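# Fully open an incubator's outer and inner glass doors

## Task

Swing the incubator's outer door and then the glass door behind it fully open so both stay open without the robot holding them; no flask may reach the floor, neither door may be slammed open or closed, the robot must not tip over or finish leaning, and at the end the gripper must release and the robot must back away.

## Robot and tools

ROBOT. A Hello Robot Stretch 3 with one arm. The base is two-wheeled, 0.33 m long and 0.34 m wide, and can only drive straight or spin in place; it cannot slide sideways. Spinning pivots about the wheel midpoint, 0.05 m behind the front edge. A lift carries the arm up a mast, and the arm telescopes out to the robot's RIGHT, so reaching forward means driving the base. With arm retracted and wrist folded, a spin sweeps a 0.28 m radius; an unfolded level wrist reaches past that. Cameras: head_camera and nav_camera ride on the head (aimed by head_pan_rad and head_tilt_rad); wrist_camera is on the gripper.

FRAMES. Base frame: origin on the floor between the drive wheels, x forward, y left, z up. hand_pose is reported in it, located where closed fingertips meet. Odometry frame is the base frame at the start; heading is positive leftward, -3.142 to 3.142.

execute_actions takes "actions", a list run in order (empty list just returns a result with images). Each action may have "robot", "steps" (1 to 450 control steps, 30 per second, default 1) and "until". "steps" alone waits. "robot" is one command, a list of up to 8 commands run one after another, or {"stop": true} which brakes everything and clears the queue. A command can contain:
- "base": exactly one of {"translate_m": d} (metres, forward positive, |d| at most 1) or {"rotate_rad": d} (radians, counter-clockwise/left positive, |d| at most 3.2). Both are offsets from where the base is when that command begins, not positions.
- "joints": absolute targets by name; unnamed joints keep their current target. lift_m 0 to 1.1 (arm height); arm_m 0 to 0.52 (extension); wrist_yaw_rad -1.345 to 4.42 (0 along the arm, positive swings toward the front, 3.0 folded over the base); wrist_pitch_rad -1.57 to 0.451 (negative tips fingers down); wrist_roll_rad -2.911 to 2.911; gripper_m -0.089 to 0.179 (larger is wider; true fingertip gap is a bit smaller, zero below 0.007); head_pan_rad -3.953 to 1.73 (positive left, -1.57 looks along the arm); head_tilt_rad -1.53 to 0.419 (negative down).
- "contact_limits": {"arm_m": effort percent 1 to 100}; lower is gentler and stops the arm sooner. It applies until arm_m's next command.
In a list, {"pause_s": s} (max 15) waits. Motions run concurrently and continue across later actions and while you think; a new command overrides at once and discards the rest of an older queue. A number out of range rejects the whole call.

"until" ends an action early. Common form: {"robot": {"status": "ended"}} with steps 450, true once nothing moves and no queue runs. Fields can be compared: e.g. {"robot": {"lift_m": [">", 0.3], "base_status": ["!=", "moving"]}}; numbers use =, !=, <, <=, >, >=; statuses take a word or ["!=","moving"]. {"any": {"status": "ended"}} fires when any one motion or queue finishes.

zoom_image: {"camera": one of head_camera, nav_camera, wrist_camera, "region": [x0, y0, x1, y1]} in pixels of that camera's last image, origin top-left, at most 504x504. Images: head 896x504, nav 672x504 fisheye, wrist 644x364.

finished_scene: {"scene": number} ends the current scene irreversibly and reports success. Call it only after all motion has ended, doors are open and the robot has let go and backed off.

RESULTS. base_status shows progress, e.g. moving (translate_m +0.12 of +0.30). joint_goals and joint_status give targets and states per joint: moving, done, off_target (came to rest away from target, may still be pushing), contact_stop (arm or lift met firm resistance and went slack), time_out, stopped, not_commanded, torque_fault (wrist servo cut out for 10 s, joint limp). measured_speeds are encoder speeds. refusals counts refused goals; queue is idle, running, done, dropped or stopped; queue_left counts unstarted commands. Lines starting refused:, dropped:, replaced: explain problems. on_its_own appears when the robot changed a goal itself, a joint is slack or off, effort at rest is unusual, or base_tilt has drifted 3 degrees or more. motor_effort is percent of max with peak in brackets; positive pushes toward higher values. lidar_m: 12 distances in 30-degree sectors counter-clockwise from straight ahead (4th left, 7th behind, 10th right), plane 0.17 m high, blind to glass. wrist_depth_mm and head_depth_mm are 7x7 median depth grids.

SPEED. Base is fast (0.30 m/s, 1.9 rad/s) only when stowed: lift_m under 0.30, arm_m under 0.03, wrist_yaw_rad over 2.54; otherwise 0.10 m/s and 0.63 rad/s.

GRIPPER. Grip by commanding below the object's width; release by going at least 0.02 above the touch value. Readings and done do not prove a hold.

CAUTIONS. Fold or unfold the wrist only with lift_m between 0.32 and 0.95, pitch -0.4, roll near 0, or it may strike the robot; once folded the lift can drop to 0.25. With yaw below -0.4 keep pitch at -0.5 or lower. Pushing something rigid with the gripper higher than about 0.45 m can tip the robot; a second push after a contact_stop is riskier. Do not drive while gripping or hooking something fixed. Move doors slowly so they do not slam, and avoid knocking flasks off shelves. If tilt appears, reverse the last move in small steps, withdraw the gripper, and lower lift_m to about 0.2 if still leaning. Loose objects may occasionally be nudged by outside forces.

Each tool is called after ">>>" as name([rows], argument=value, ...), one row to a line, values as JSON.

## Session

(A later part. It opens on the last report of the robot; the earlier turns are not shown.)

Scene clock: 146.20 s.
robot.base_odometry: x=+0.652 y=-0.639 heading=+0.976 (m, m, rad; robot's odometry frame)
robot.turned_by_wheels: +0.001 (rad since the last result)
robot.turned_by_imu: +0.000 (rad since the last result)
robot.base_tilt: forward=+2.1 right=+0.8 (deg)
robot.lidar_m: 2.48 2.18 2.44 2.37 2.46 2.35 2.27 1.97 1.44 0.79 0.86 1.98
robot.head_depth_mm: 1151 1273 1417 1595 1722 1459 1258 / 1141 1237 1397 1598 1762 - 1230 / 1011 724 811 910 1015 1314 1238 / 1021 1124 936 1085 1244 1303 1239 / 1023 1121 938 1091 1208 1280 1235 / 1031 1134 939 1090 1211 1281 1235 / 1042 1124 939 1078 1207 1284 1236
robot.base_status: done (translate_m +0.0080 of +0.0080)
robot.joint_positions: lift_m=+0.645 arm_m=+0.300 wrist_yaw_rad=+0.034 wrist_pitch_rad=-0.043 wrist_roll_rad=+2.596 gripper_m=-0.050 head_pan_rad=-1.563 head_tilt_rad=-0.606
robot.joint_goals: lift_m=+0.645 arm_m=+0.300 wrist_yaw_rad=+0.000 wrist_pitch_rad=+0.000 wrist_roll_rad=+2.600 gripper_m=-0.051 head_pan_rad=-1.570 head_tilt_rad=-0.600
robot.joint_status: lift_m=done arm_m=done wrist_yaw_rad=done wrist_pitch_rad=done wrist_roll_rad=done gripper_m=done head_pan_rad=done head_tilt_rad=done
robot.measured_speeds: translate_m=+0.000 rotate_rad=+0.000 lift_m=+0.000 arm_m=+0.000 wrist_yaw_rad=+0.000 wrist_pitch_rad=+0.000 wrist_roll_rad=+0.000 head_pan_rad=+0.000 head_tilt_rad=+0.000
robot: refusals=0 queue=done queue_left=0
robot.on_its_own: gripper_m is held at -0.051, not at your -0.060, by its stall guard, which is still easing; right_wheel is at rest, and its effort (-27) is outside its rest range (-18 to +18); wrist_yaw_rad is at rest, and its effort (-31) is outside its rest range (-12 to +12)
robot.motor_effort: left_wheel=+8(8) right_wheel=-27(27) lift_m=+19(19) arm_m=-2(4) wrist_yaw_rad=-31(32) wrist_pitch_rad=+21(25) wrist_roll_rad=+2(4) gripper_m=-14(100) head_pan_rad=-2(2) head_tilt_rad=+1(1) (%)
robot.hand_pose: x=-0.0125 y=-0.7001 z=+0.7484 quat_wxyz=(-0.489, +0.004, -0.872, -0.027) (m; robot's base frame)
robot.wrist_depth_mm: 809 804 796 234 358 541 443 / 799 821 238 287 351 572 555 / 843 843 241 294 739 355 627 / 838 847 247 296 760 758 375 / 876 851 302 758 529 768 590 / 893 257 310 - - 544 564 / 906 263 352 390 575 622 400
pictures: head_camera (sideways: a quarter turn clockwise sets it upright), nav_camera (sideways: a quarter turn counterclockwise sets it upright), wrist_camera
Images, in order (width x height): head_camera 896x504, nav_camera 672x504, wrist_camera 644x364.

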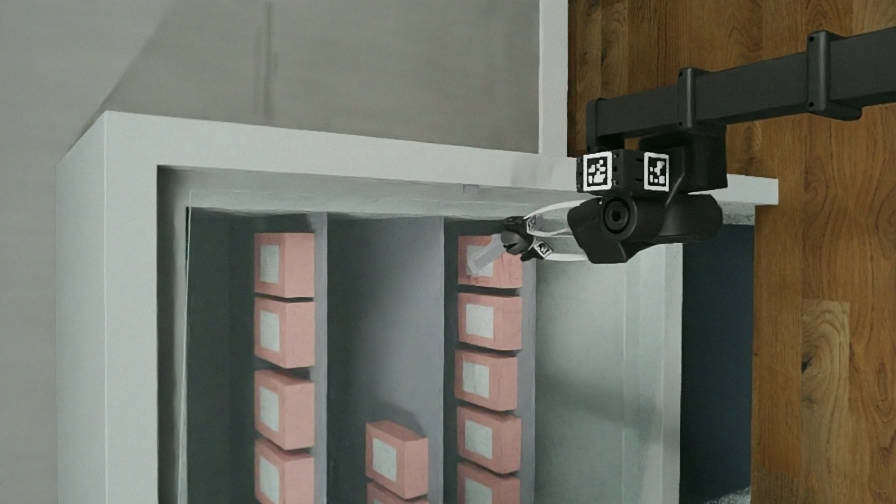

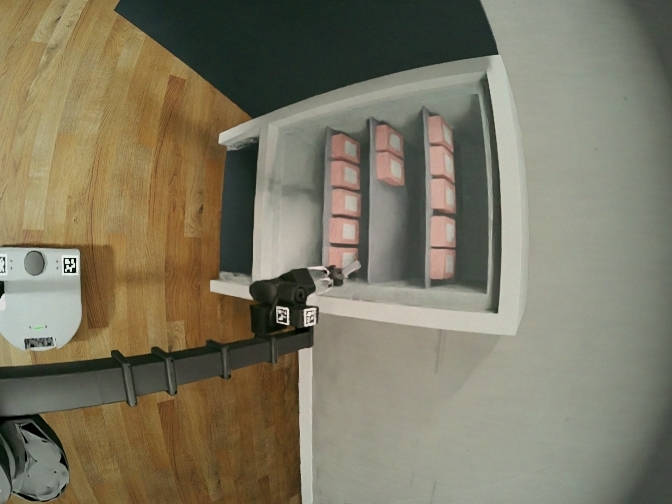

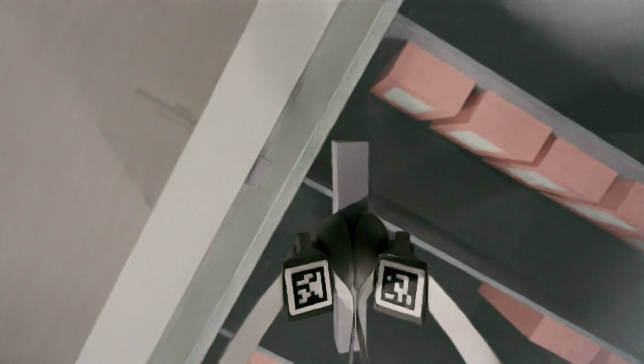

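>>> execute_actions([
  {"robot":[{"joints":{"arm_m":0.2,"gripper_m":-0.045},"base":{"translate_m":0.04}},{"joints":{"arm_m":0.1},"base":{"translate_m":0.06}},{"joints":{"arm_m":0.02},"base":{"translate_m":0.07}}],"steps":350,"until":{"robot":{"status":"ended"}}},
])

Scene clock: 153.53 s.
robot.base_odometry: x=+0.747 y=-0.498 heading=+0.975 (m, m, rad; robot's odometry frame)
robot.turned_by_wheels: -0.001 (rad since the last result)
robot.turned_by_imu: -0.002 (rad since the last result)
robot.base_tilt: forward=+2.1 right=+0.7 (deg)
robot.lidar_m: 2.31 2.02 2.43 2.36 2.46 2.53 2.44 1.97 0.82 0.83 0.86 1.97
robot.head_depth_mm: 1115 737 808 902 1670 1451 1235 / 1014 857 926 1032 1073 1225 1240 / 1021 1124 935 1087 1171 1269 1266 / 1022 1129 936 1089 1208 1244 1269 / 1028 1122 939 1085 1209 1273 1241 / 1041 1123 941 1073 1208 1269 1235 / 1052 867 918 982 1074 1194 1239
robot.base_status: done (translate_m +0.0700 of +0.0700)
robot.joint_positions: lift_m=+0.645 arm_m=+0.020 wrist_yaw_rad=+0.007 wrist_pitch_rad=-0.027 wrist_roll_rad=+2.605 gripper_m=-0.041 head_pan_rad=-1.563 head_tilt_rad=-0.606
robot.joint_goals: lift_m=+0.645 arm_m=+0.020 wrist_yaw_rad=+0.008 wrist_pitch_rad=+0.000 wrist_roll_rad=+2.600 gripper_m=-0.042 head_pan_rad=-1.570 head_tilt_rad=-0.600
robot.joint_status: lift_m=done arm_m=done wrist_yaw_rad=done wrist_pitch_rad=done wrist_roll_rad=done gripper_m=done head_pan_rad=done head_tilt_rad=done
robot.measured_speeds: translate_m=+0.000 rotate_rad=+0.000 lift_m=+0.000 arm_m=+0.000 wrist_yaw_rad=+0.000 wrist_pitch_rad=+0.000 wrist_roll_rad=+0.000 head_pan_rad=+0.000 head_tilt_rad=+0.000
robot: refusals=0 queue=done queue_left=0
robot.motor_effort: left_wheel=+1(10) right_wheel=-3(39) lift_m=+19(19) arm_m=-2(3) wrist_yaw_rad=+1(63) wrist_pitch_rad=+13(28) wrist_roll_rad=-2(2) gripper_m=-17(27) head_pan_rad=-3(3) head_tilt_rad=+1(2) (%)
robot.hand_pose: x=-0.0194 y=-0.4208 z=+0.7525 quat_wxyz=(-0.494, -0.004, -0.869, -0.014) (m; robot's base frame)
robot.wrist_depth_mm: - - 546 808 768 579 524 / - - 535 702 995 763 559 / - - 574 - 699 730 575 / - 576 622 - - 648 556 / - 591 738 866 813 618 536 / - 610 749 - 725 600 481 / - 586 623 738 749 563 455
pictures: head_camera (sideways: a quarter turn clockwise sets it upright), nav_camera (sideways: a quarter turn counterclockwise sets it upright), wrist_camera
Images, in order (width x height): head_camera 896x504, nav_camera 672x504, wrist_camera 644x364.

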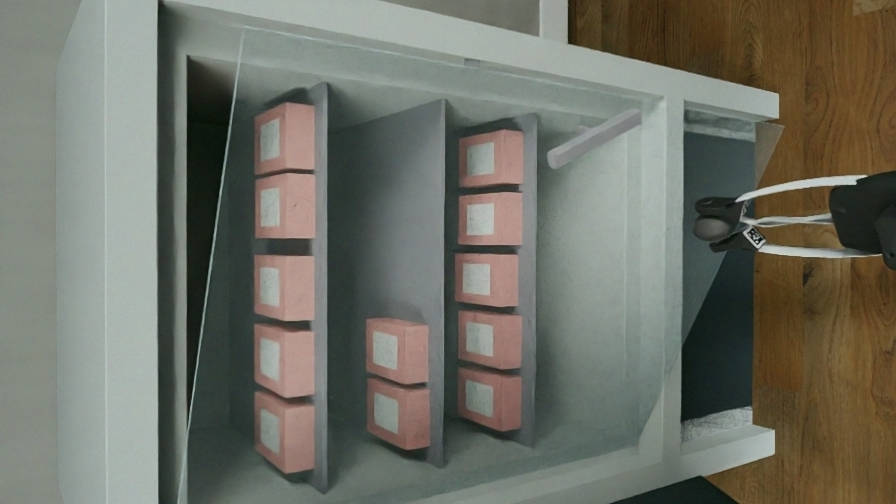

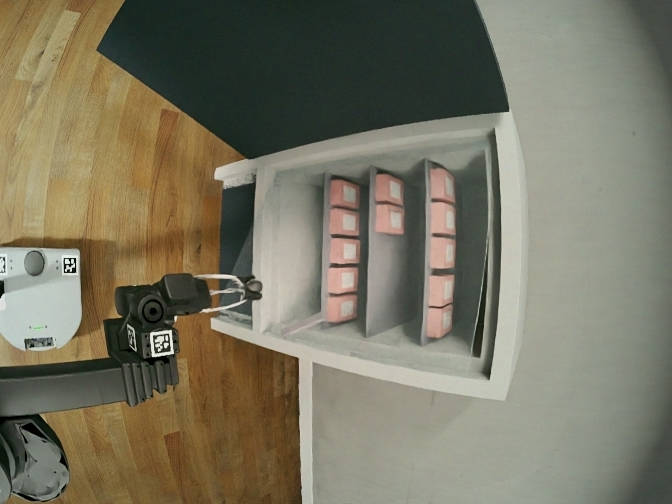

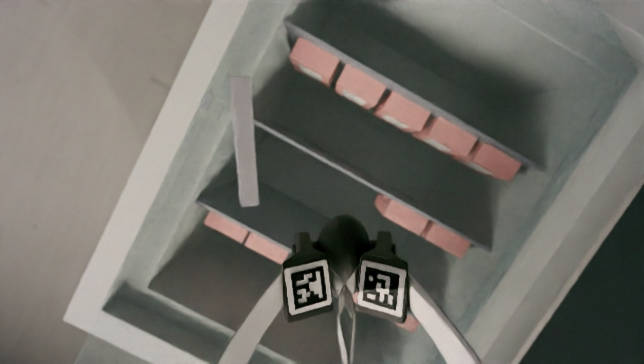

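>>> execute_actions([
  {"robot":[{"base":{"translate_m":-0.3},"joints":{"wrist_roll_rad":0,"gripper_m":0,"lift_m":0.5,"wrist_yaw_rad":0}},{"joints":{"arm_m":0.33}},{"base":{"translate_m":0.35}}],"steps":450,"until":{"robot":{"status":"ended"}}},
])

Scene clock: 165.93 s.
robot.base_odometry: x=+0.775 y=-0.457 heading=+0.973 (m, m, rad; robot's odometry frame)
robot.turned_by_wheels: -0.002 (rad since the last result)
robot.turned_by_imu: -0.292 (rad since the last result)
robot.base_tilt: forward=+2.1 right=+0.7 (deg)
robot.lidar_m: 2.32 2.03 2.63 2.40 2.39 2.72 2.43 2.43 1.61 0.80 0.81 0.86
robot.head_depth_mm: 1284 1426 1601 1829 1750 1463 1229 / 1251 1386 1556 1779 1768 1497 1265 / 1193 1300 1449 1663 1782 - 1239 / 1143 746 845 946 1061 1267 1238 / 1038 862 941 1072 1141 1221 1237 / 1045 713 887 1079 1134 1109 1238 / 1057 695 885 1043 1085 1082 1216
robot.base_status: done (translate_m +0.3499 of +0.3500)
robot.joint_positions: lift_m=+0.500 arm_m=+0.330 wrist_yaw_rad=-0.145 wrist_pitch_rad=-0.026 wrist_roll_rad=+0.003 gripper_m=+0.000 head_pan_rad=-1.563 head_tilt_rad=-0.605
robot.joint_goals: lift_m=+0.500 arm_m=+0.330 wrist_yaw_rad=-0.103 wrist_pitch_rad=+0.000 wrist_roll_rad=+0.000 gripper_m=+0.000 head_pan_rad=-1.570 head_tilt_rad=-0.600
robot.joint_status: lift_m=done arm_m=done wrist_yaw_rad=done wrist_pitch_rad=done wrist_roll_rad=done gripper_m=done head_pan_rad=done head_tilt_rad=done
robot.measured_speeds: translate_m=+0.000 rotate_rad=+0.000 lift_m=+0.000 arm_m=+0.000 wrist_yaw_rad=+0.000 wrist_pitch_rad=+0.000 wrist_roll_rad=+0.000 head_pan_rad=+0.000 head_tilt_rad=+0.000
robot: refusals=0 queue=done queue_left=0
robot.on_its_own: wrist_yaw_rad is held at -0.103, not at your +0.000, by its stall guard, which is still easing; right_wheel is at rest, and its effort (+65) is outside its rest range (-18 to +18)
robot.motor_effort: left_wheel=-17(20) right_wheel=+65(67) lift_m=+18(20) arm_m=+1(3) wrist_yaw_rad=+38(38) wrist_pitch_rad=+13(14) wrist_roll_rad=-1(1) gripper_m=-2(73) head_pan_rad=-3(2) head_tilt_rad=+1(1) (%)
robot.hand_pose: x=-0.0585 y=-0.7277 z=+0.6081 quat_wxyz=(+0.704, -0.042, -0.707, -0.061) (m; robot's base frame)
robot.wrist_depth_mm: 283 574 241 225 938 - - / 443 478 251 229 961 - - / 576 618 257 237 990 - - / 570 388 268 243 - - - / 279 297 276 242 - - - / 572 603 286 - - - - / 466 459 406 262 - - -
pictures: head_camera (sideways: a quarter turn clockwise sets it upright), nav_camera (sideways: a quarter turn counterclockwise sets it upright), wrist_camera
Images, in order (width x height): head_camera 896x504, nav_camera 672x504, wrist_camera 644x364.

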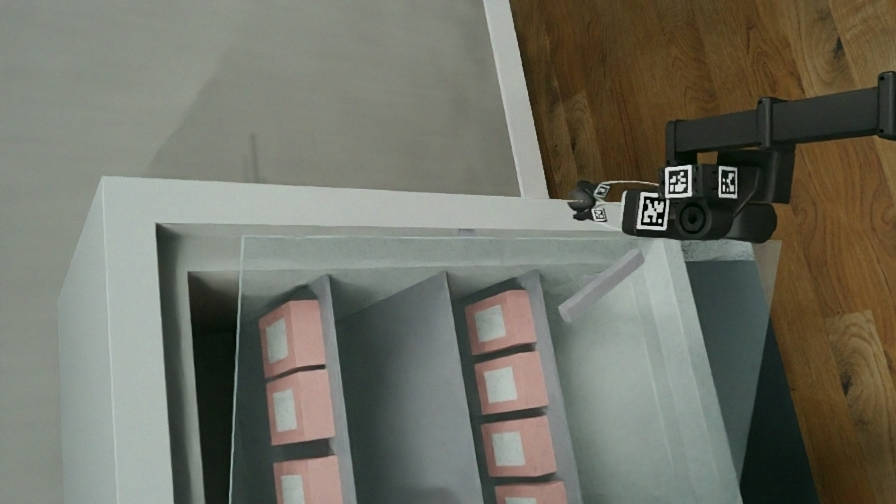

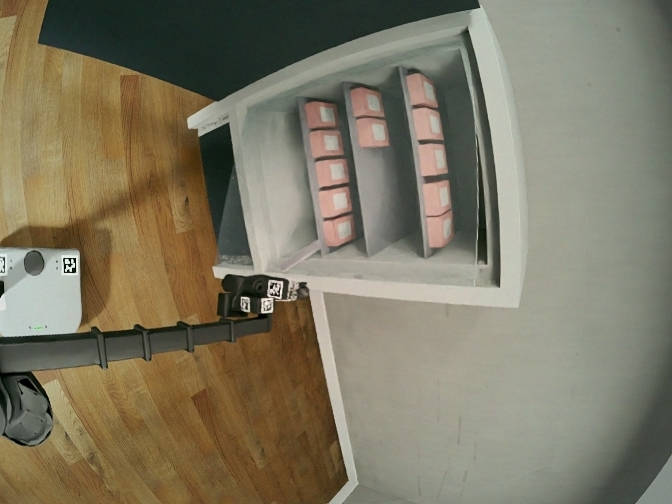

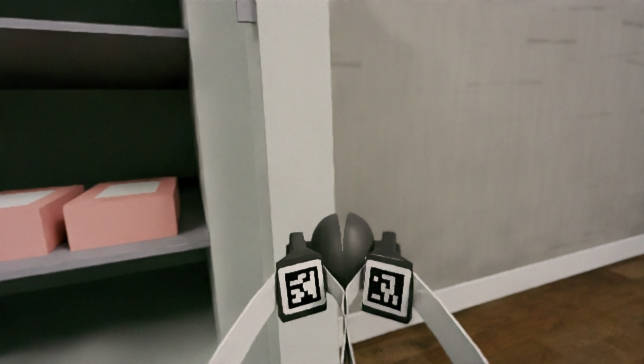

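>>> execute_actions([
  {"robot":[{"base":{"translate_m":-0.06}},{"base":{"rotate_rad":0.29},"joints":{"arm_m":0.27,"wrist_yaw_rad":0,"head_pan_rad":-1.4,"head_tilt_rad":-0.8}}],"steps":450,"until":{"robot":{"status":"ended"}}},
])

Scene clock: 169.87 s.
robot.base_odometry: x=+0.742 y=-0.507 heading=+1.264 (m, m, rad; robot's odometry frame)
robot.turned_by_wheels: +0.291 (rad since the last result)
robot.turned_by_imu: +0.153 (rad since the last result)
robot.base_tilt: forward=+2.1 right=+0.7 (deg)
robot.lidar_m: 2.39 2.10 2.55 2.37 2.39 2.55 2.36 2.30 1.51 0.80 0.84 1.74
robot.head_depth_mm: 662 770 1562 1755 1529 1303 1146 / 734 816 895 1045 1505 1261 1144 / 1055 1076 1063 1221 1290 1277 1148 / 1056 1075 1062 1192 1350 1298 1149 / 1060 1070 1071 1219 1361 1305 1140 / 1063 997 1075 1220 1363 1302 1148 / 1028 997 1034 1166 1321 1309 1147
robot.base_status: off_target (rotate_rad +0.2888 of +0.2900)
robot.joint_positions: lift_m=+0.500 arm_m=+0.270 wrist_yaw_rad=-0.030 wrist_pitch_rad=-0.026 wrist_roll_rad=+0.002 gripper_m=+0.000 head_pan_rad=-1.407 head_tilt_rad=-0.791
robot.joint_goals: lift_m=+0.500 arm_m=+0.270 wrist_yaw_rad=+0.000 wrist_pitch_rad=+0.000 wrist_roll_rad=+0.000 gripper_m=+0.000 head_pan_rad=-1.400 head_tilt_rad=-0.800
robot.joint_status: lift_m=done arm_m=done wrist_yaw_rad=off_target wrist_pitch_rad=done wrist_roll_rad=done gripper_m=done head_pan_rad=done head_tilt_rad=done
robot.measured_speeds: translate_m=+0.000 rotate_rad=+0.000 lift_m=+0.000 arm_m=+0.000 wrist_yaw_rad=+0.000 wrist_pitch_rad=+0.000 wrist_roll_rad=+0.000 head_pan_rad=+0.000 head_tilt_rad=+0.000
robot: refusals=0 queue=dropped queue_left=0
robot.on_its_own: right_wheel is at rest, and its effort (+44) is outside its rest range (-18 to +18); wrist_yaw_rad is at rest, and its effort (+27) is outside its rest range (-12 to +12)
robot.motor_effort: left_wheel=-12(30) right_wheel=+44(70) lift_m=+19(19) arm_m=+0(2) wrist_yaw_rad=+27(60) wrist_pitch_rad=+13(13) wrist_roll_rad=-1(2) gripper_m=-3(2) head_pan_rad=+3(16) head_tilt_rad=-4(16) (%)
robot.hand_pose: x=-0.0290 y=-0.6705 z=+0.6082 quat_wxyz=(+0.707, -0.001, -0.707, -0.020) (m; robot's base frame)
robot.wrist_depth_mm: 659 682 709 310 267 874 936 / 442 471 507 320 274 896 943 / 699 724 746 331 286 956 947 / 415 388 390 355 292 977 990 / 376 748 738 516 300 985 - / 627 603 591 - - - - / 463 460 444 414 321 - 980
pictures: head_camera (sideways: a quarter turn clockwise sets it upright), nav_camera (sideways: a quarter turn counterclockwise sets it upright), wrist_camera
Images, in order (width x height): head_camera 896x504, nav_camera 672x504, wrist_camera 644x364.

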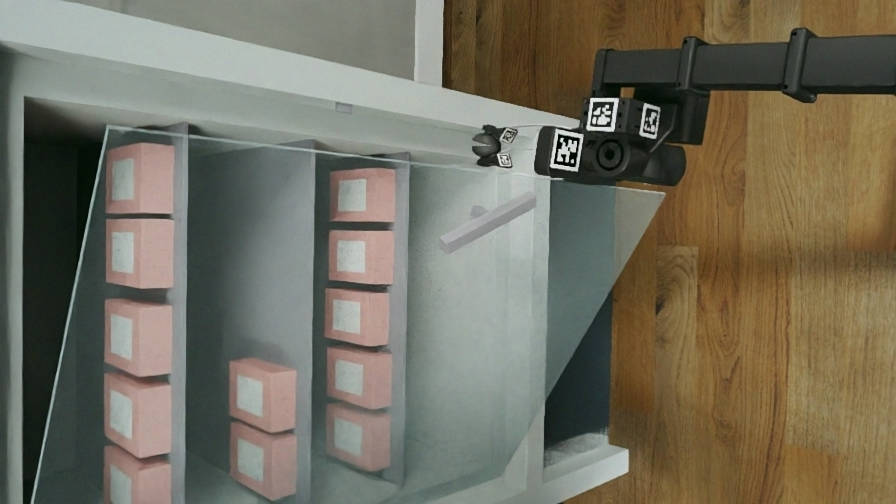

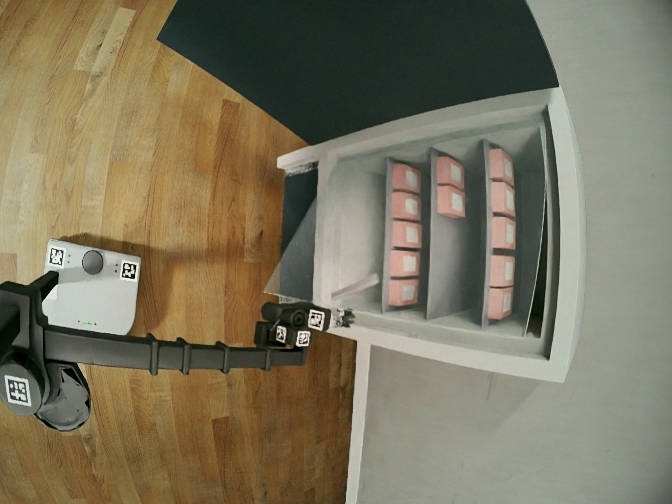

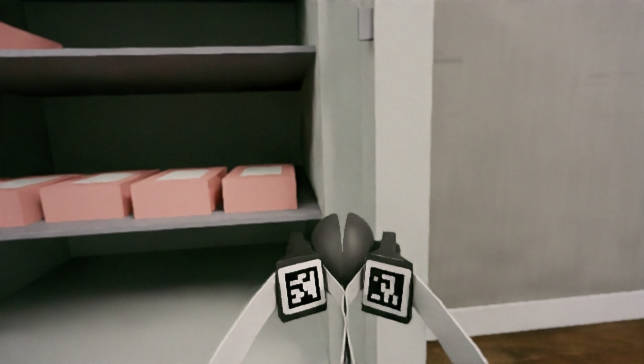

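>>> execute_actions([
  {"robot":{"joints":{"arm_m":0.13}},"steps":150,"until":{"robot":{"status":"ended"}}},
  {"robot":{"base":{"translate_m":0.25}},"steps":250,"until":{"robot":{"status":"ended"}}},
])

Scene clock: 176.60 s.
robot.base_odometry: x=+0.817 y=-0.269 heading=+1.265 (m, m, rad; robot's odometry frame)
robot.turned_by_wheels: +0.001 (rad since the last result)
robot.turned_by_imu: -0.249 (rad since the last result)
robot.base_tilt: forward=+2.1 right=+0.7 (deg)
robot.lidar_m: 2.21 2.18 1.92 2.41 2.41 2.64 2.59 2.57 1.68 0.79 0.77 1.46
robot.head_depth_mm: 681 794 1677 1776 1510 1298 1143 / 731 807 919 1077 1416 1346 - / 880 918 1027 1173 1347 1331 1111 / 1020 820 1030 1192 1289 1304 1147 / 1029 861 1033 1162 1156 1307 1150 / 1014 819 959 1161 1135 1296 1151 / 994 802 922 1028 1117 1280 1144
robot.base_status: done (translate_m +0.2500 of +0.2500)
robot.joint_positions: lift_m=+0.500 arm_m=+0.130 wrist_yaw_rad=-0.278 wrist_pitch_rad=-0.026 wrist_roll_rad=+0.001 gripper_m=+0.000 head_pan_rad=-1.407 head_tilt_rad=-0.791
robot.joint_goals: lift_m=+0.500 arm_m=+0.130 wrist_yaw_rad=-0.249 wrist_pitch_rad=+0.000 wrist_roll_rad=+0.000 gripper_m=+0.000 head_pan_rad=-1.400 head_tilt_rad=-0.800
robot.joint_status: lift_m=done arm_m=done wrist_yaw_rad=off_target wrist_pitch_rad=done wrist_roll_rad=done gripper_m=done head_pan_rad=done head_tilt_rad=done
robot.measured_speeds: translate_m=+0.000 rotate_rad=+0.000 lift_m=+0.000 arm_m=+0.000 wrist_yaw_rad=+0.000 wrist_pitch_rad=+0.000 wrist_roll_rad=+0.000 head_pan_rad=+0.000 head_tilt_rad=+0.000
robot: refusals=0 queue=done queue_left=0
robot.on_its_own: wrist_yaw_rad is held at -0.249, not at your +0.000, by its stall guard, which is still easing
robot.motor_effort: left_wheel=-4(17) right_wheel=+17(57) lift_m=+18(18) arm_m=+1(3) wrist_yaw_rad=+26(87) wrist_pitch_rad=+13(13) wrist_roll_rad=+0(0) gripper_m=-5(10) head_pan_rad=+3(3) head_tilt_rad=-4(3) (%)
robot.hand_pose: x=-0.0916 y=-0.5206 z=+0.6080 quat_wxyz=(+0.699, -0.088, -0.701, -0.108) (m; robot's base frame)
robot.wrist_depth_mm: 662 736 98 - - - - / 551 607 459 - - - - / 693 772 465 - - - - / 441 475 485 - - - - / 708 794 500 489 - - - / 607 615 521 - - - - / 465 456 495 990 - - 988
pictures: head_camera (sideways: a quarter turn clockwise sets it upright), nav_camera (sideways: a quarter turn counterclockwise sets it upright), wrist_camera
Images, in order (width x height): head_camera 896x504, nav_camera 672x504, wrist_camera 644x364.

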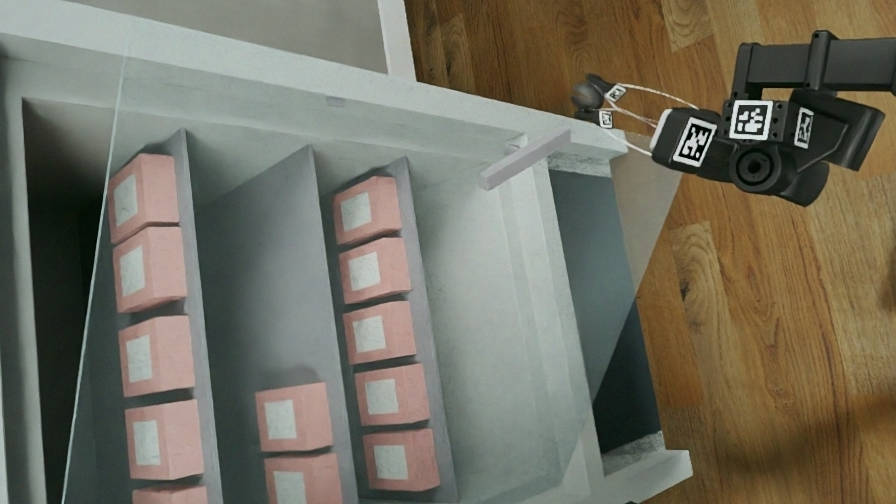

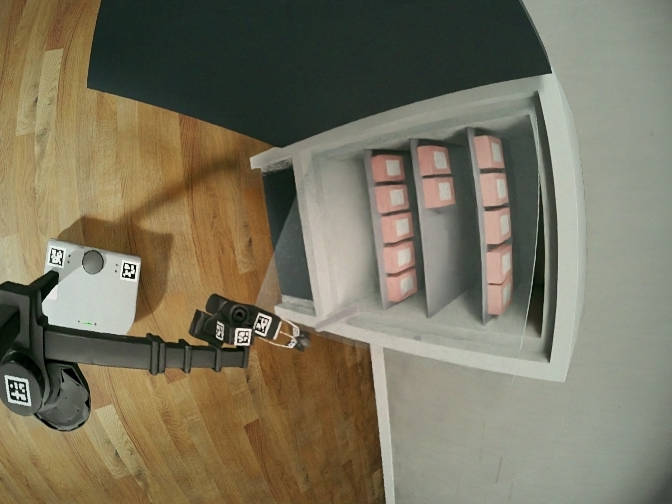

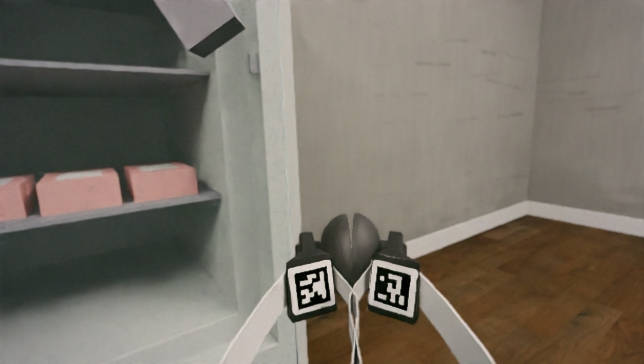

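>>> execute_actions([
  {"robot":[{"base":{"translate_m":-0.15}},{"joints":{"arm_m":0.0,"wrist_yaw_rad":0}},{"base":{"rotate_rad":0.39},"joints":{"head_pan_rad":-1.57,"head_tilt_rad":-0.8}}],"steps":450,"until":{"robot":{"status":"ended"}}},
])

Scene clock: 183.63 s.
robot.base_odometry: x=+0.772 y=-0.412 heading=+1.655 (m, m, rad; robot's odometry frame)
robot.turned_by_wheels: +0.390 (rad since the last result)
robot.turned_by_imu: +0.386 (rad since the last result)
robot.base_tilt: forward=+2.1 right=+0.8 (deg)
robot.lidar_m: 2.32 2.03 2.43 2.36 2.46 2.51 2.42 1.97 0.82 0.84 0.87 1.98
robot.head_depth_mm: 705 777 893 1707 1511 1300 1150 / 902 872 990 1105 1313 1297 1154 / 1068 1074 1067 1228 1347 1306 1171 / 1062 1073 1093 1214 1356 1297 1147 / 1067 1032 1071 1220 1365 1310 1148 / 1067 991 1081 1224 1369 1300 1148 / 934 893 982 1093 1302 1305 1143
robot.base_status: done (rotate_rad +0.3898 of +0.3900)
robot.joint_positions: lift_m=+0.500 arm_m=+0.002 wrist_yaw_rad=-0.001 wrist_pitch_rad=-0.026 wrist_roll_rad=+0.000 gripper_m=+0.000 head_pan_rad=-1.563 head_tilt_rad=-0.791
robot.joint_goals: lift_m=+0.500 arm_m=+0.000 wrist_yaw_rad=+0.000 wrist_pitch_rad=+0.000 wrist_roll_rad=+0.000 gripper_m=+0.000 head_pan_rad=-1.570 head_tilt_rad=-0.800
robot.joint_status: lift_m=done arm_m=done wrist_yaw_rad=done wrist_pitch_rad=done wrist_roll_rad=done gripper_m=done head_pan_rad=done head_tilt_rad=done
robot.measured_speeds: translate_m=+0.000 rotate_rad=+0.000 lift_m=+0.000 arm_m=+0.000 wrist_yaw_rad=+0.000 wrist_pitch_rad=+0.000 wrist_roll_rad=+0.000 head_pan_rad=+0.000 head_tilt_rad=+0.000
robot: refusals=0 queue=done queue_left=0
robot.motor_effort: left_wheel=-3(5) right_wheel=+5(16) lift_m=+18(18) arm_m=-2(2) wrist_yaw_rad=+0(26) wrist_pitch_rad=+13(13) wrist_roll_rad=+0(0) gripper_m=-2(4) head_pan_rad=-2(14) head_tilt_rad=-3(3) (%)
robot.hand_pose: x=-0.0217 y=-0.4023 z=+0.6080 quat_wxyz=(+0.707, +0.009, -0.707, -0.010) (m; robot's base frame)
robot.wrist_depth_mm: 488 588 849 899 546 521 - / 493 608 671 - 602 561 - / 494 605 - - 707 581 - / 497 631 758 - 665 579 - / 498 647 854 - 712 - - / 498 618 643 - 615 - - / 508 639 677 660 657 950 -
pictures: head_camera (sideways: a quarter turn clockwise sets it upright), nav_camera (sideways: a quarter turn counterclockwise sets it upright), wrist_camera
Images, in order (width x height): head_camera 896x504, nav_camera 672x504, wrist_camera 644x364.

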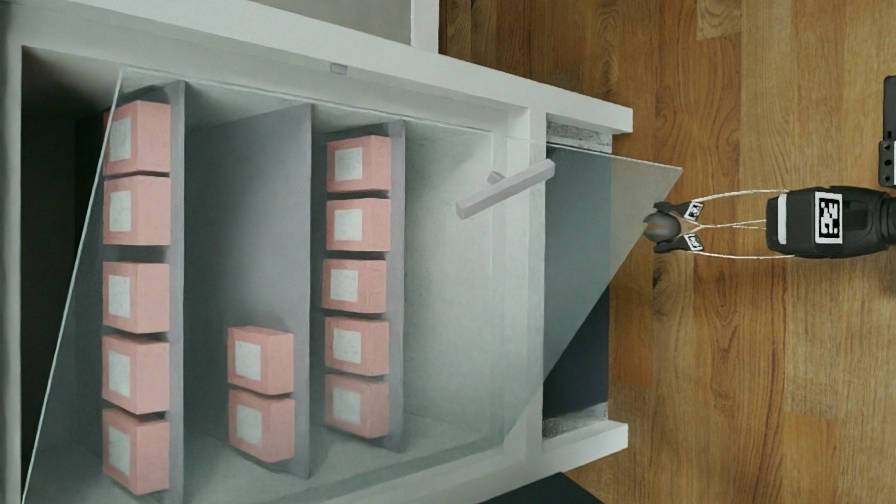

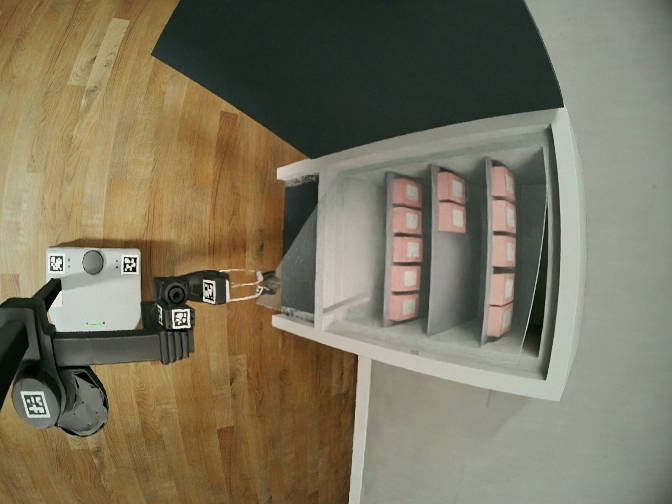

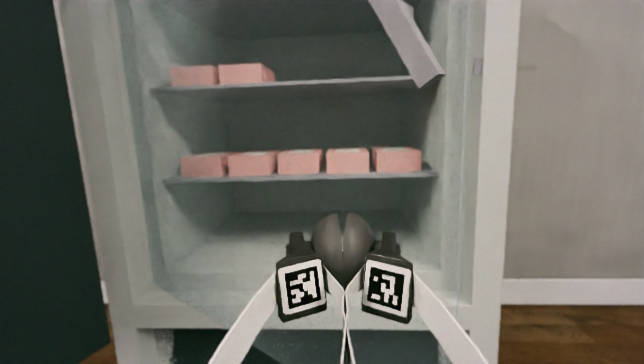

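>>> execute_actions([
  {"robot":[{"base":{"translate_m":-0.2}},{"joints":{"arm_m":0.29}},{"joints":{"wrist_yaw_rad":0.9}}],"steps":450,"until":{"robot":{"status":"ended"}}},
])

Scene clock: 191.97 s.
robot.base_odometry: x=+0.789 y=-0.611 heading=+1.655 (m, m, rad; robot's odometry frame)
robot.turned_by_wheels: +0.000 (rad since the last result)
robot.turned_by_imu: -0.001 (rad since the last result)
robot.base_tilt: forward=+2.1 right=+0.8 (deg)
robot.lidar_m: 2.53 2.22 2.41 2.36 2.45 2.30 2.23 1.97 1.44 0.79 0.87 1.98
robot.head_depth_mm: 1194 1368 1561 1737 1508 1307 1143 / 1196 1364 1577 1742 1543 1330 - / 674 774 911 1695 1583 1306 1144 / 861 836 996 1192 1193 1305 1142 / 1064 1070 1076 1224 1379 1303 1141 / 1065 1076 1088 1231 1387 1302 1150 / 1067 994 1081 1224 1373 1299 1146
robot.base_status: done (translate_m -0.2000 of -0.2000)
robot.joint_positions: lift_m=+0.500 arm_m=+0.290 wrist_yaw_rad=+0.898 wrist_pitch_rad=-0.026 wrist_roll_rad=+0.000 gripper_m=+0.000 head_pan_rad=-1.563 head_tilt_rad=-0.791
robot.joint_goals: lift_m=+0.500 arm_m=+0.290 wrist_yaw_rad=+0.900 wrist_pitch_rad=+0.000 wrist_roll_rad=+0.000 gripper_m=+0.000 head_pan_rad=-1.570 head_tilt_rad=-0.800
robot.joint_status: lift_m=done arm_m=done wrist_yaw_rad=done wrist_pitch_rad=done wrist_roll_rad=done gripper_m=done head_pan_rad=done head_tilt_rad=done
robot.measured_speeds: translate_m=+0.000 rotate_rad=+0.000 lift_m=+0.000 arm_m=+0.000 wrist_yaw_rad=+0.000 wrist_pitch_rad=+0.000 wrist_roll_rad=+0.000 head_pan_rad=+0.000 head_tilt_rad=+0.000
robot: refusals=0 queue=done queue_left=0
robot.motor_effort: left_wheel=-2(7) right_wheel=+5(10) lift_m=+19(18) arm_m=+2(2) wrist_yaw_rad=+0(9) wrist_pitch_rad=+13(13) wrist_roll_rad=+0(0) gripper_m=-2(3) head_pan_rad=-3(3) head_tilt_rad=-3(4) (%)
robot.hand_pose: x=+0.1785 y=-0.5941 z=+0.6081 quat_wxyz=(+0.641, +0.315, -0.633, +0.299) (m; robot's base frame)
robot.wrist_depth_mm: 482 510 542 568 645 694 372 / 494 524 555 599 591 637 592 / 503 534 571 615 712 777 624 / 514 556 580 647 540 409 342 / 531 566 602 637 749 732 609 / 544 569 609 - 605 559 543 / 550 597 - 664 474 426 423
pictures: head_camera (sideways: a quarter turn clockwise sets it upright), nav_camera (sideways: a quarter turn counterclockwise sets it upright), wrist_camera
Images, in order (width x height): head_camera 896x504, nav_camera 672x504, wrist_camera 644x364.

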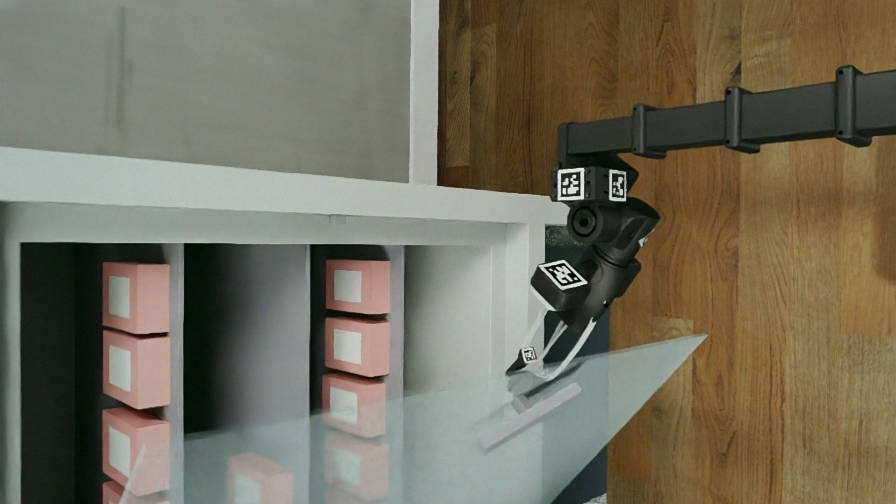

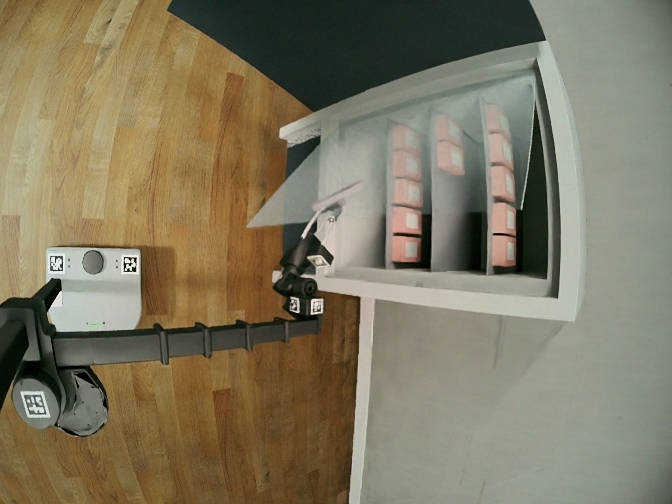

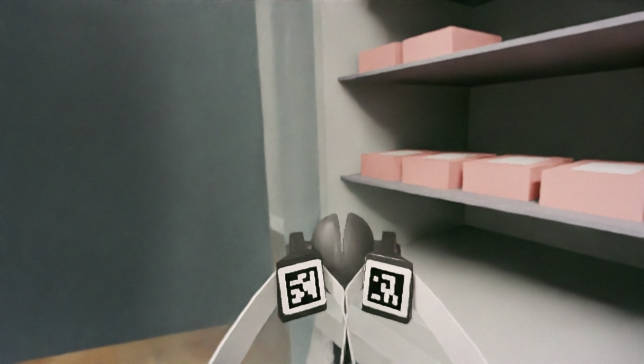

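>>> execute_actions([
  {"robot":[{"joints":{"arm_m":0.22,"wrist_yaw_rad":1.1}},{"base":{"translate_m":0.3}}],"steps":450,"until":{"robot":{"status":"ended"}}},
])

Scene clock: 197.83 s.
robot.base_odometry: x=+0.764 y=-0.312 heading=+1.655 (m, m, rad; robot's odometry frame)
robot.turned_by_wheels: +0.000 (rad since the last result)
robot.turned_by_imu: -0.001 (rad since the last result)
robot.base_tilt: forward=+2.1 right=+0.8 (deg)
robot.lidar_m: 2.23 1.94 2.43 2.35 2.46 2.62 2.52 1.97 0.86 0.84 0.84 1.98
robot.head_depth_mm: 911 852 972 1084 1408 1297 1144 / 1060 1067 1071 1216 1346 1312 - / 1059 1072 1074 1218 1303 1273 1145 / 1062 1028 1082 1219 1359 1252 1141 / 1068 995 1074 1225 1322 1279 1146 / 940 882 984 1127 1243 1311 1144 / 732 792 877 934 1026 1276 1144
robot.base_status: done (translate_m +0.3000 of +0.3000)
robot.joint_positions: lift_m=+0.500 arm_m=+0.220 wrist_yaw_rad=+1.098 wrist_pitch_rad=-0.026 wrist_roll_rad=+0.000 gripper_m=+0.000 head_pan_rad=-1.563 head_tilt_rad=-0.791
robot.joint_goals: lift_m=+0.500 arm_m=+0.220 wrist_yaw_rad=+1.100 wrist_pitch_rad=+0.000 wrist_roll_rad=+0.000 gripper_m=+0.000 head_pan_rad=-1.570 head_tilt_rad=-0.800
robot.joint_status: lift_m=done arm_m=done wrist_yaw_rad=done wrist_pitch_rad=done wrist_roll_rad=done gripper_m=done head_pan_rad=done head_tilt_rad=done
robot.measured_speeds: translate_m=+0.000 rotate_rad=+0.000 lift_m=+0.000 arm_m=+0.000 wrist_yaw_rad=+0.000 wrist_pitch_rad=+0.000 wrist_roll_rad=+0.000 head_pan_rad=+0.000 head_tilt_rad=+0.000
robot: refusals=0 queue=done queue_left=0
robot.motor_effort: left_wheel=-2(4) right_wheel=+4(19) lift_m=+18(19) arm_m=-2(3) wrist_yaw_rad=+2(9) wrist_pitch_rad=+13(12) wrist_roll_rad=+0(0) gripper_m=-2(4) head_pan_rad=-2(2) head_tilt_rad=-4(4) (%)
robot.hand_pose: x=+0.2061 y=-0.4816 z=+0.6081 quat_wxyz=(+0.608, +0.377, -0.598, +0.361) (m; robot's base frame)
robot.wrist_depth_mm: 303 306 311 314 322 325 335 / 310 314 321 325 329 335 346 / 316 325 327 334 339 348 351 / 328 330 338 342 349 356 360 / 337 340 351 349 356 368 369 / 347 351 359 - 374 375 378 / 355 365 370 377 380 398 389
pictures: head_camera (sideways: a quarter turn clockwise sets it upright), nav_camera (sideways: a quarter turn counterclockwise sets it upright), wrist_camera
Images, in order (width x height): head_camera 896x504, nav_camera 672x504, wrist_camera 644x364.

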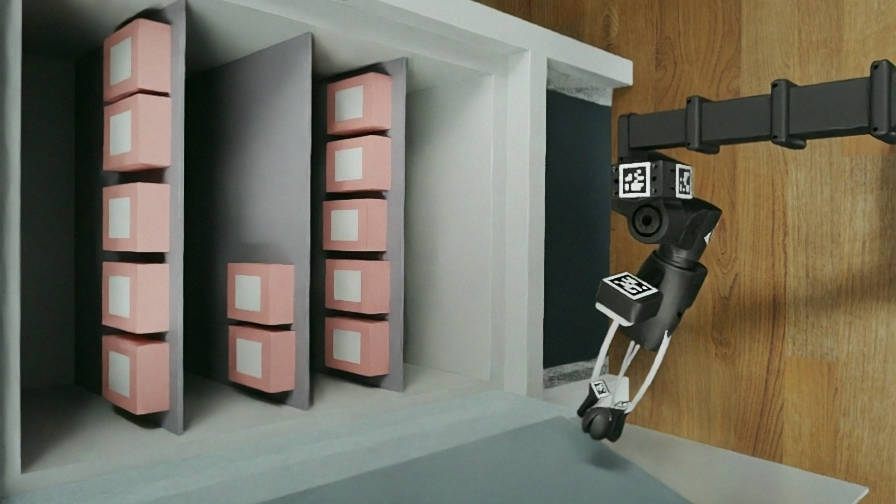

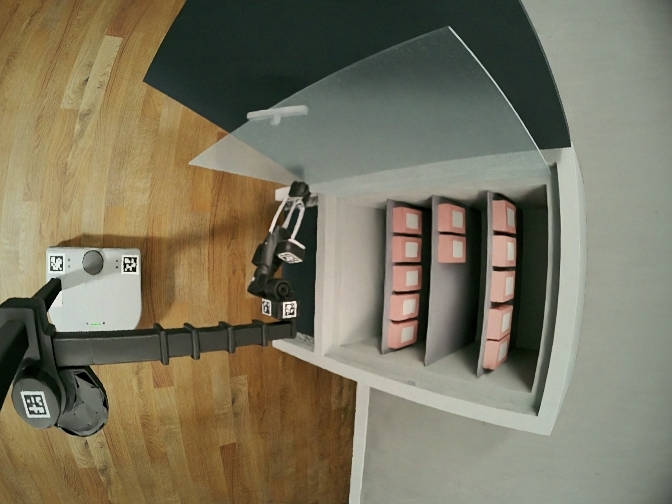

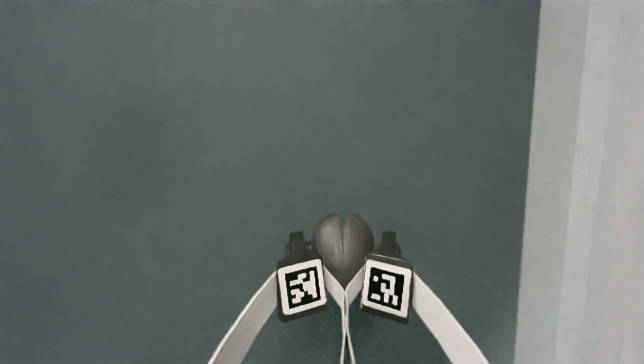

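>>> execute_actions([
  {"robot":[{"joints":{"arm_m":0.08,"wrist_yaw_rad":1.3}},{"base":{"translate_m":0.13}}],"steps":450,"until":{"robot":{"status":"ended"}}},
])

Scene clock: 202.57 s.
robot.base_odometry: x=+0.753 y=-0.183 heading=+1.655 (m, m, rad; robot's odometry frame)
robot.turned_by_wheels: +0.000 (rad since the last result)
robot.turned_by_imu: -0.042 (rad since the last result)
robot.base_tilt: forward=+2.1 right=+0.7 (deg)
robot.lidar_m: 2.10 1.82 2.46 2.34 2.43 2.78 2.65 2.07 0.88 0.80 0.81 1.90
robot.head_depth_mm: 1056 1069 1087 1195 1353 1305 1140 / 1073 1069 1083 1222 1374 1306 - / 1069 1074 1096 1229 1368 1310 1086 / 1069 993 1077 1229 1357 1304 1109 / 1025 958 997 1191 1356 1305 1104 / 718 785 872 957 1047 1304 1124 / 626 663 714 768 831 899 1126
robot.base_status: done (translate_m +0.1299 of +0.1300)
robot.joint_positions: lift_m=+0.500 arm_m=+0.080 wrist_yaw_rad=+1.324 wrist_pitch_rad=-0.027 wrist_roll_rad=+0.000 gripper_m=+0.000 head_pan_rad=-1.564 head_tilt_rad=-0.792
robot.joint_goals: lift_m=+0.500 arm_m=+0.080 wrist_yaw_rad=+1.300 wrist_pitch_rad=+0.000 wrist_roll_rad=+0.000 gripper_m=+0.000 head_pan_rad=-1.570 head_tilt_rad=-0.800
robot.joint_status: lift_m=done arm_m=done wrist_yaw_rad=done wrist_pitch_rad=done wrist_roll_rad=done gripper_m=done head_pan_rad=done head_tilt_rad=done
robot.measured_speeds: translate_m=+0.000 rotate_rad=+0.000 lift_m=+0.000 arm_m=+0.000 wrist_yaw_rad=+0.000 wrist_pitch_rad=+0.000 wrist_roll_rad=+0.000 head_pan_rad=+0.000 head_tilt_rad=+0.000
robot: refusals=0 queue=done queue_left=0
robot.on_its_own: right_wheel is at rest, and its effort (+25) is outside its rest range (-18 to +18); wrist_yaw_rad is at rest, and its effort (-23) is outside its rest range (-12 to +12)
robot.motor_effort: left_wheel=-1(8) right_wheel=+25(54) lift_m=+19(19) arm_m=+1(2) wrist_yaw_rad=-23(23) wrist_pitch_rad=+14(14) wrist_roll_rad=+0(0) gripper_m=-5(4) head_pan_rad=-2(3) head_tilt_rad=-3(4) (%)
robot.hand_pose: x=+0.2263 y=-0.2874 z=+0.6077 quat_wxyz=(+0.564, +0.442, -0.551, +0.427) (m; robot's base frame)
robot.wrist_depth_mm: 294 281 271 260 255 247 239 / - 291 280 269 262 255 245 / - 302 288 278 270 260 252 / - 307 298 288 276 267 257 / - 318 307 295 284 274 265 / - 327 318 - 291 282 273 / - 339 332 316 306 291 281
pictures: head_camera (sideways: a quarter turn clockwise sets it upright), nav_camera (sideways: a quarter turn counterclockwise sets it upright), wrist_camera
Images, in order (width x height): head_camera 896x504, nav_camera 672x504, wrist_camera 644x364.

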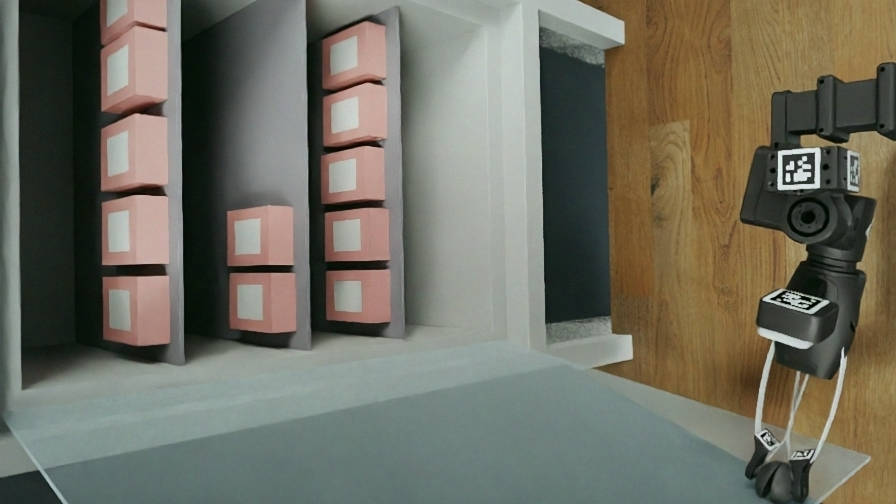

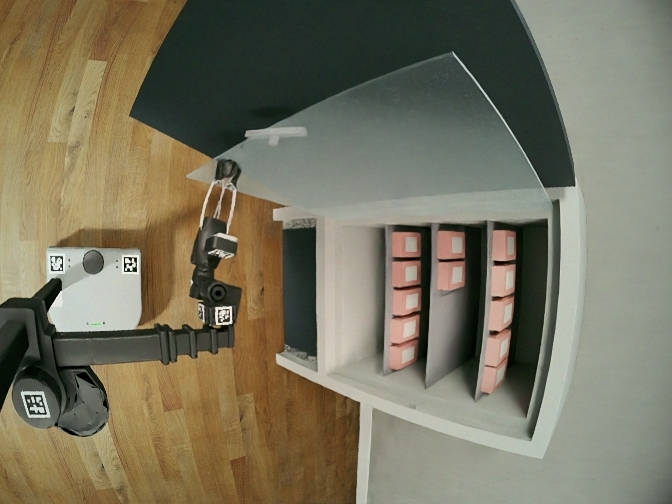

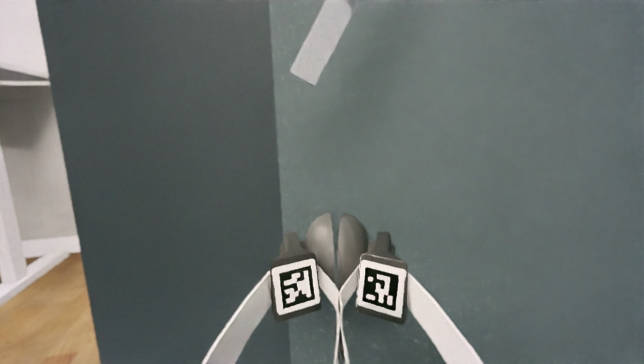

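It's at its stop. Back off.

>>> execute_actions([
  {"robot":[{"base":{"translate_m":-0.5}},{"joints":{"arm_m":0}}],"steps":450,"until":{"robot":{"status":"ended"}}},
])

>>> finished_scene(scene=1)

Scene clock: 210.63 s.
robot.base_odometry: x=+0.795 y=-0.681 heading=+1.655 (m, m, rad; robot's odometry frame)
robot.turned_by_wheels: +0.000 (rad since the last result)
robot.turned_by_imu: -0.001 (rad since the last result)
robot.base_tilt: forward=+2.1 right=+0.7 (deg)
robot.lidar_m: 2.60 2.27 2.43 2.35 2.41 2.25 2.15 2.08 1.48 0.81 0.88 1.93
robot.head_depth_mm: 1229 1400 1620 1771 1507 1300 1147 / 1227 1384 1615 1782 1501 1307 1158 / 1221 1380 1610 1773 1512 1310 1176 / 1179 1337 1530 1699 1445 1303 1146 / 711 836 1002 1189 1389 1307 1170 / 1072 1075 1089 1221 1380 1302 1148 / 1071 1071 1093 1223 1378 1302 1164
robot.base_status: done (translate_m -0.5000 of -0.5000)
robot.joint_positions: lift_m=+0.500 arm_m=+0.002 wrist_yaw_rad=+1.340 wrist_pitch_rad=-0.026 wrist_roll_rad=+0.000 gripper_m=+0.000 head_pan_rad=-1.564 head_tilt_rad=-0.792
robot.joint_goals: lift_m=+0.500 arm_m=+0.000 wrist_yaw_rad=+1.341 wrist_pitch_rad=+0.000 wrist_roll_rad=+0.000 gripper_m=+0.000 head_pan_rad=-1.570 head_tilt_rad=-0.800
robot.joint_status: lift_m=done arm_m=done wrist_yaw_rad=done wrist_pitch_rad=done wrist_roll_rad=done gripper_m=done head_pan_rad=done head_tilt_rad=done
robot.measured_speeds: translate_m=+0.000 rotate_rad=+0.000 lift_m=+0.000 arm_m=+0.000 wrist_yaw_rad=+0.000 wrist_pitch_rad=+0.000 wrist_roll_rad=+0.000 head_pan_rad=+0.000 head_tilt_rad=+0.000
robot: refusals=0 queue=done queue_left=0
robot.on_its_own: wrist_yaw_rad is held at +1.341, not at your +1.300, by its stall guard, which is not easing now
robot.motor_effort: left_wheel=+0(4) right_wheel=-1(26) lift_m=+19(19) arm_m=-2(2) wrist_yaw_rad=+0(23) wrist_pitch_rad=+13(14) wrist_roll_rad=+0(1) gripper_m=-2(5) head_pan_rad=-3(3) head_tilt_rad=-3(4) (%)
robot.hand_pose: x=+0.2273 y=-0.2054 z=+0.6080 quat_wxyz=(+0.560, +0.446, -0.548, +0.432) (m; robot's base frame)
robot.wrist_depth_mm: - - 772 749 714 687 662 / - - 775 759 733 701 674 / - - 815 785 750 716 703 / - - 842 819 775 747 716 / - - - 833 801 767 721 / - - - - - - 673 / - - - - - 971 714
pictures: head_camera (sideways: a quarter turn clockwise sets it upright), nav_camera (sideways: a quarter turn counterclockwise sets it upright), wrist_camera
Images, in order (width x height): head_camera 896x504, nav_camera 672x504, wrist_camera 644x364.

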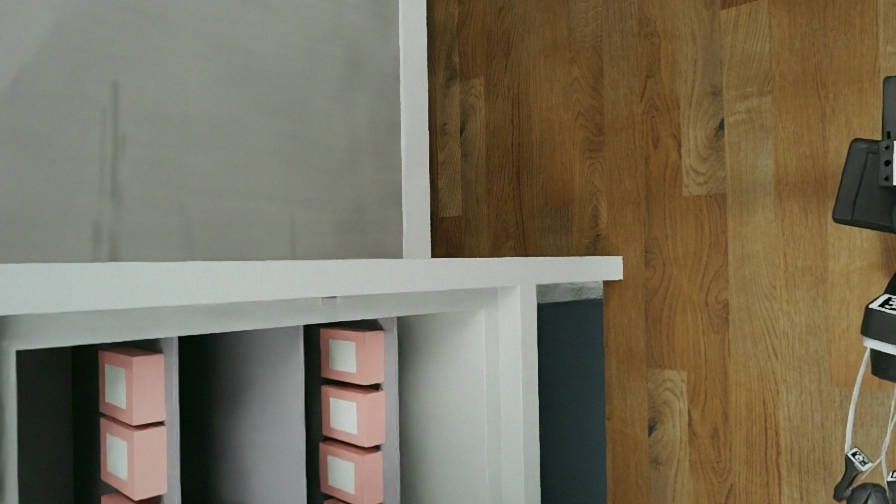

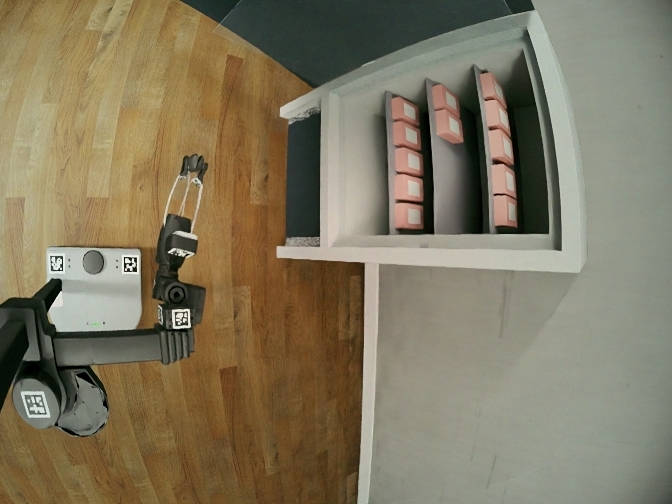

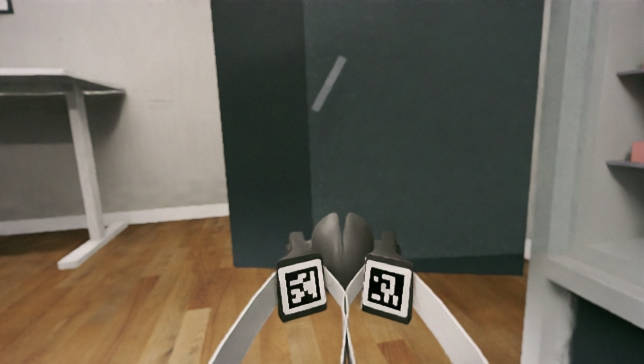

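The scene is finished: the task was done.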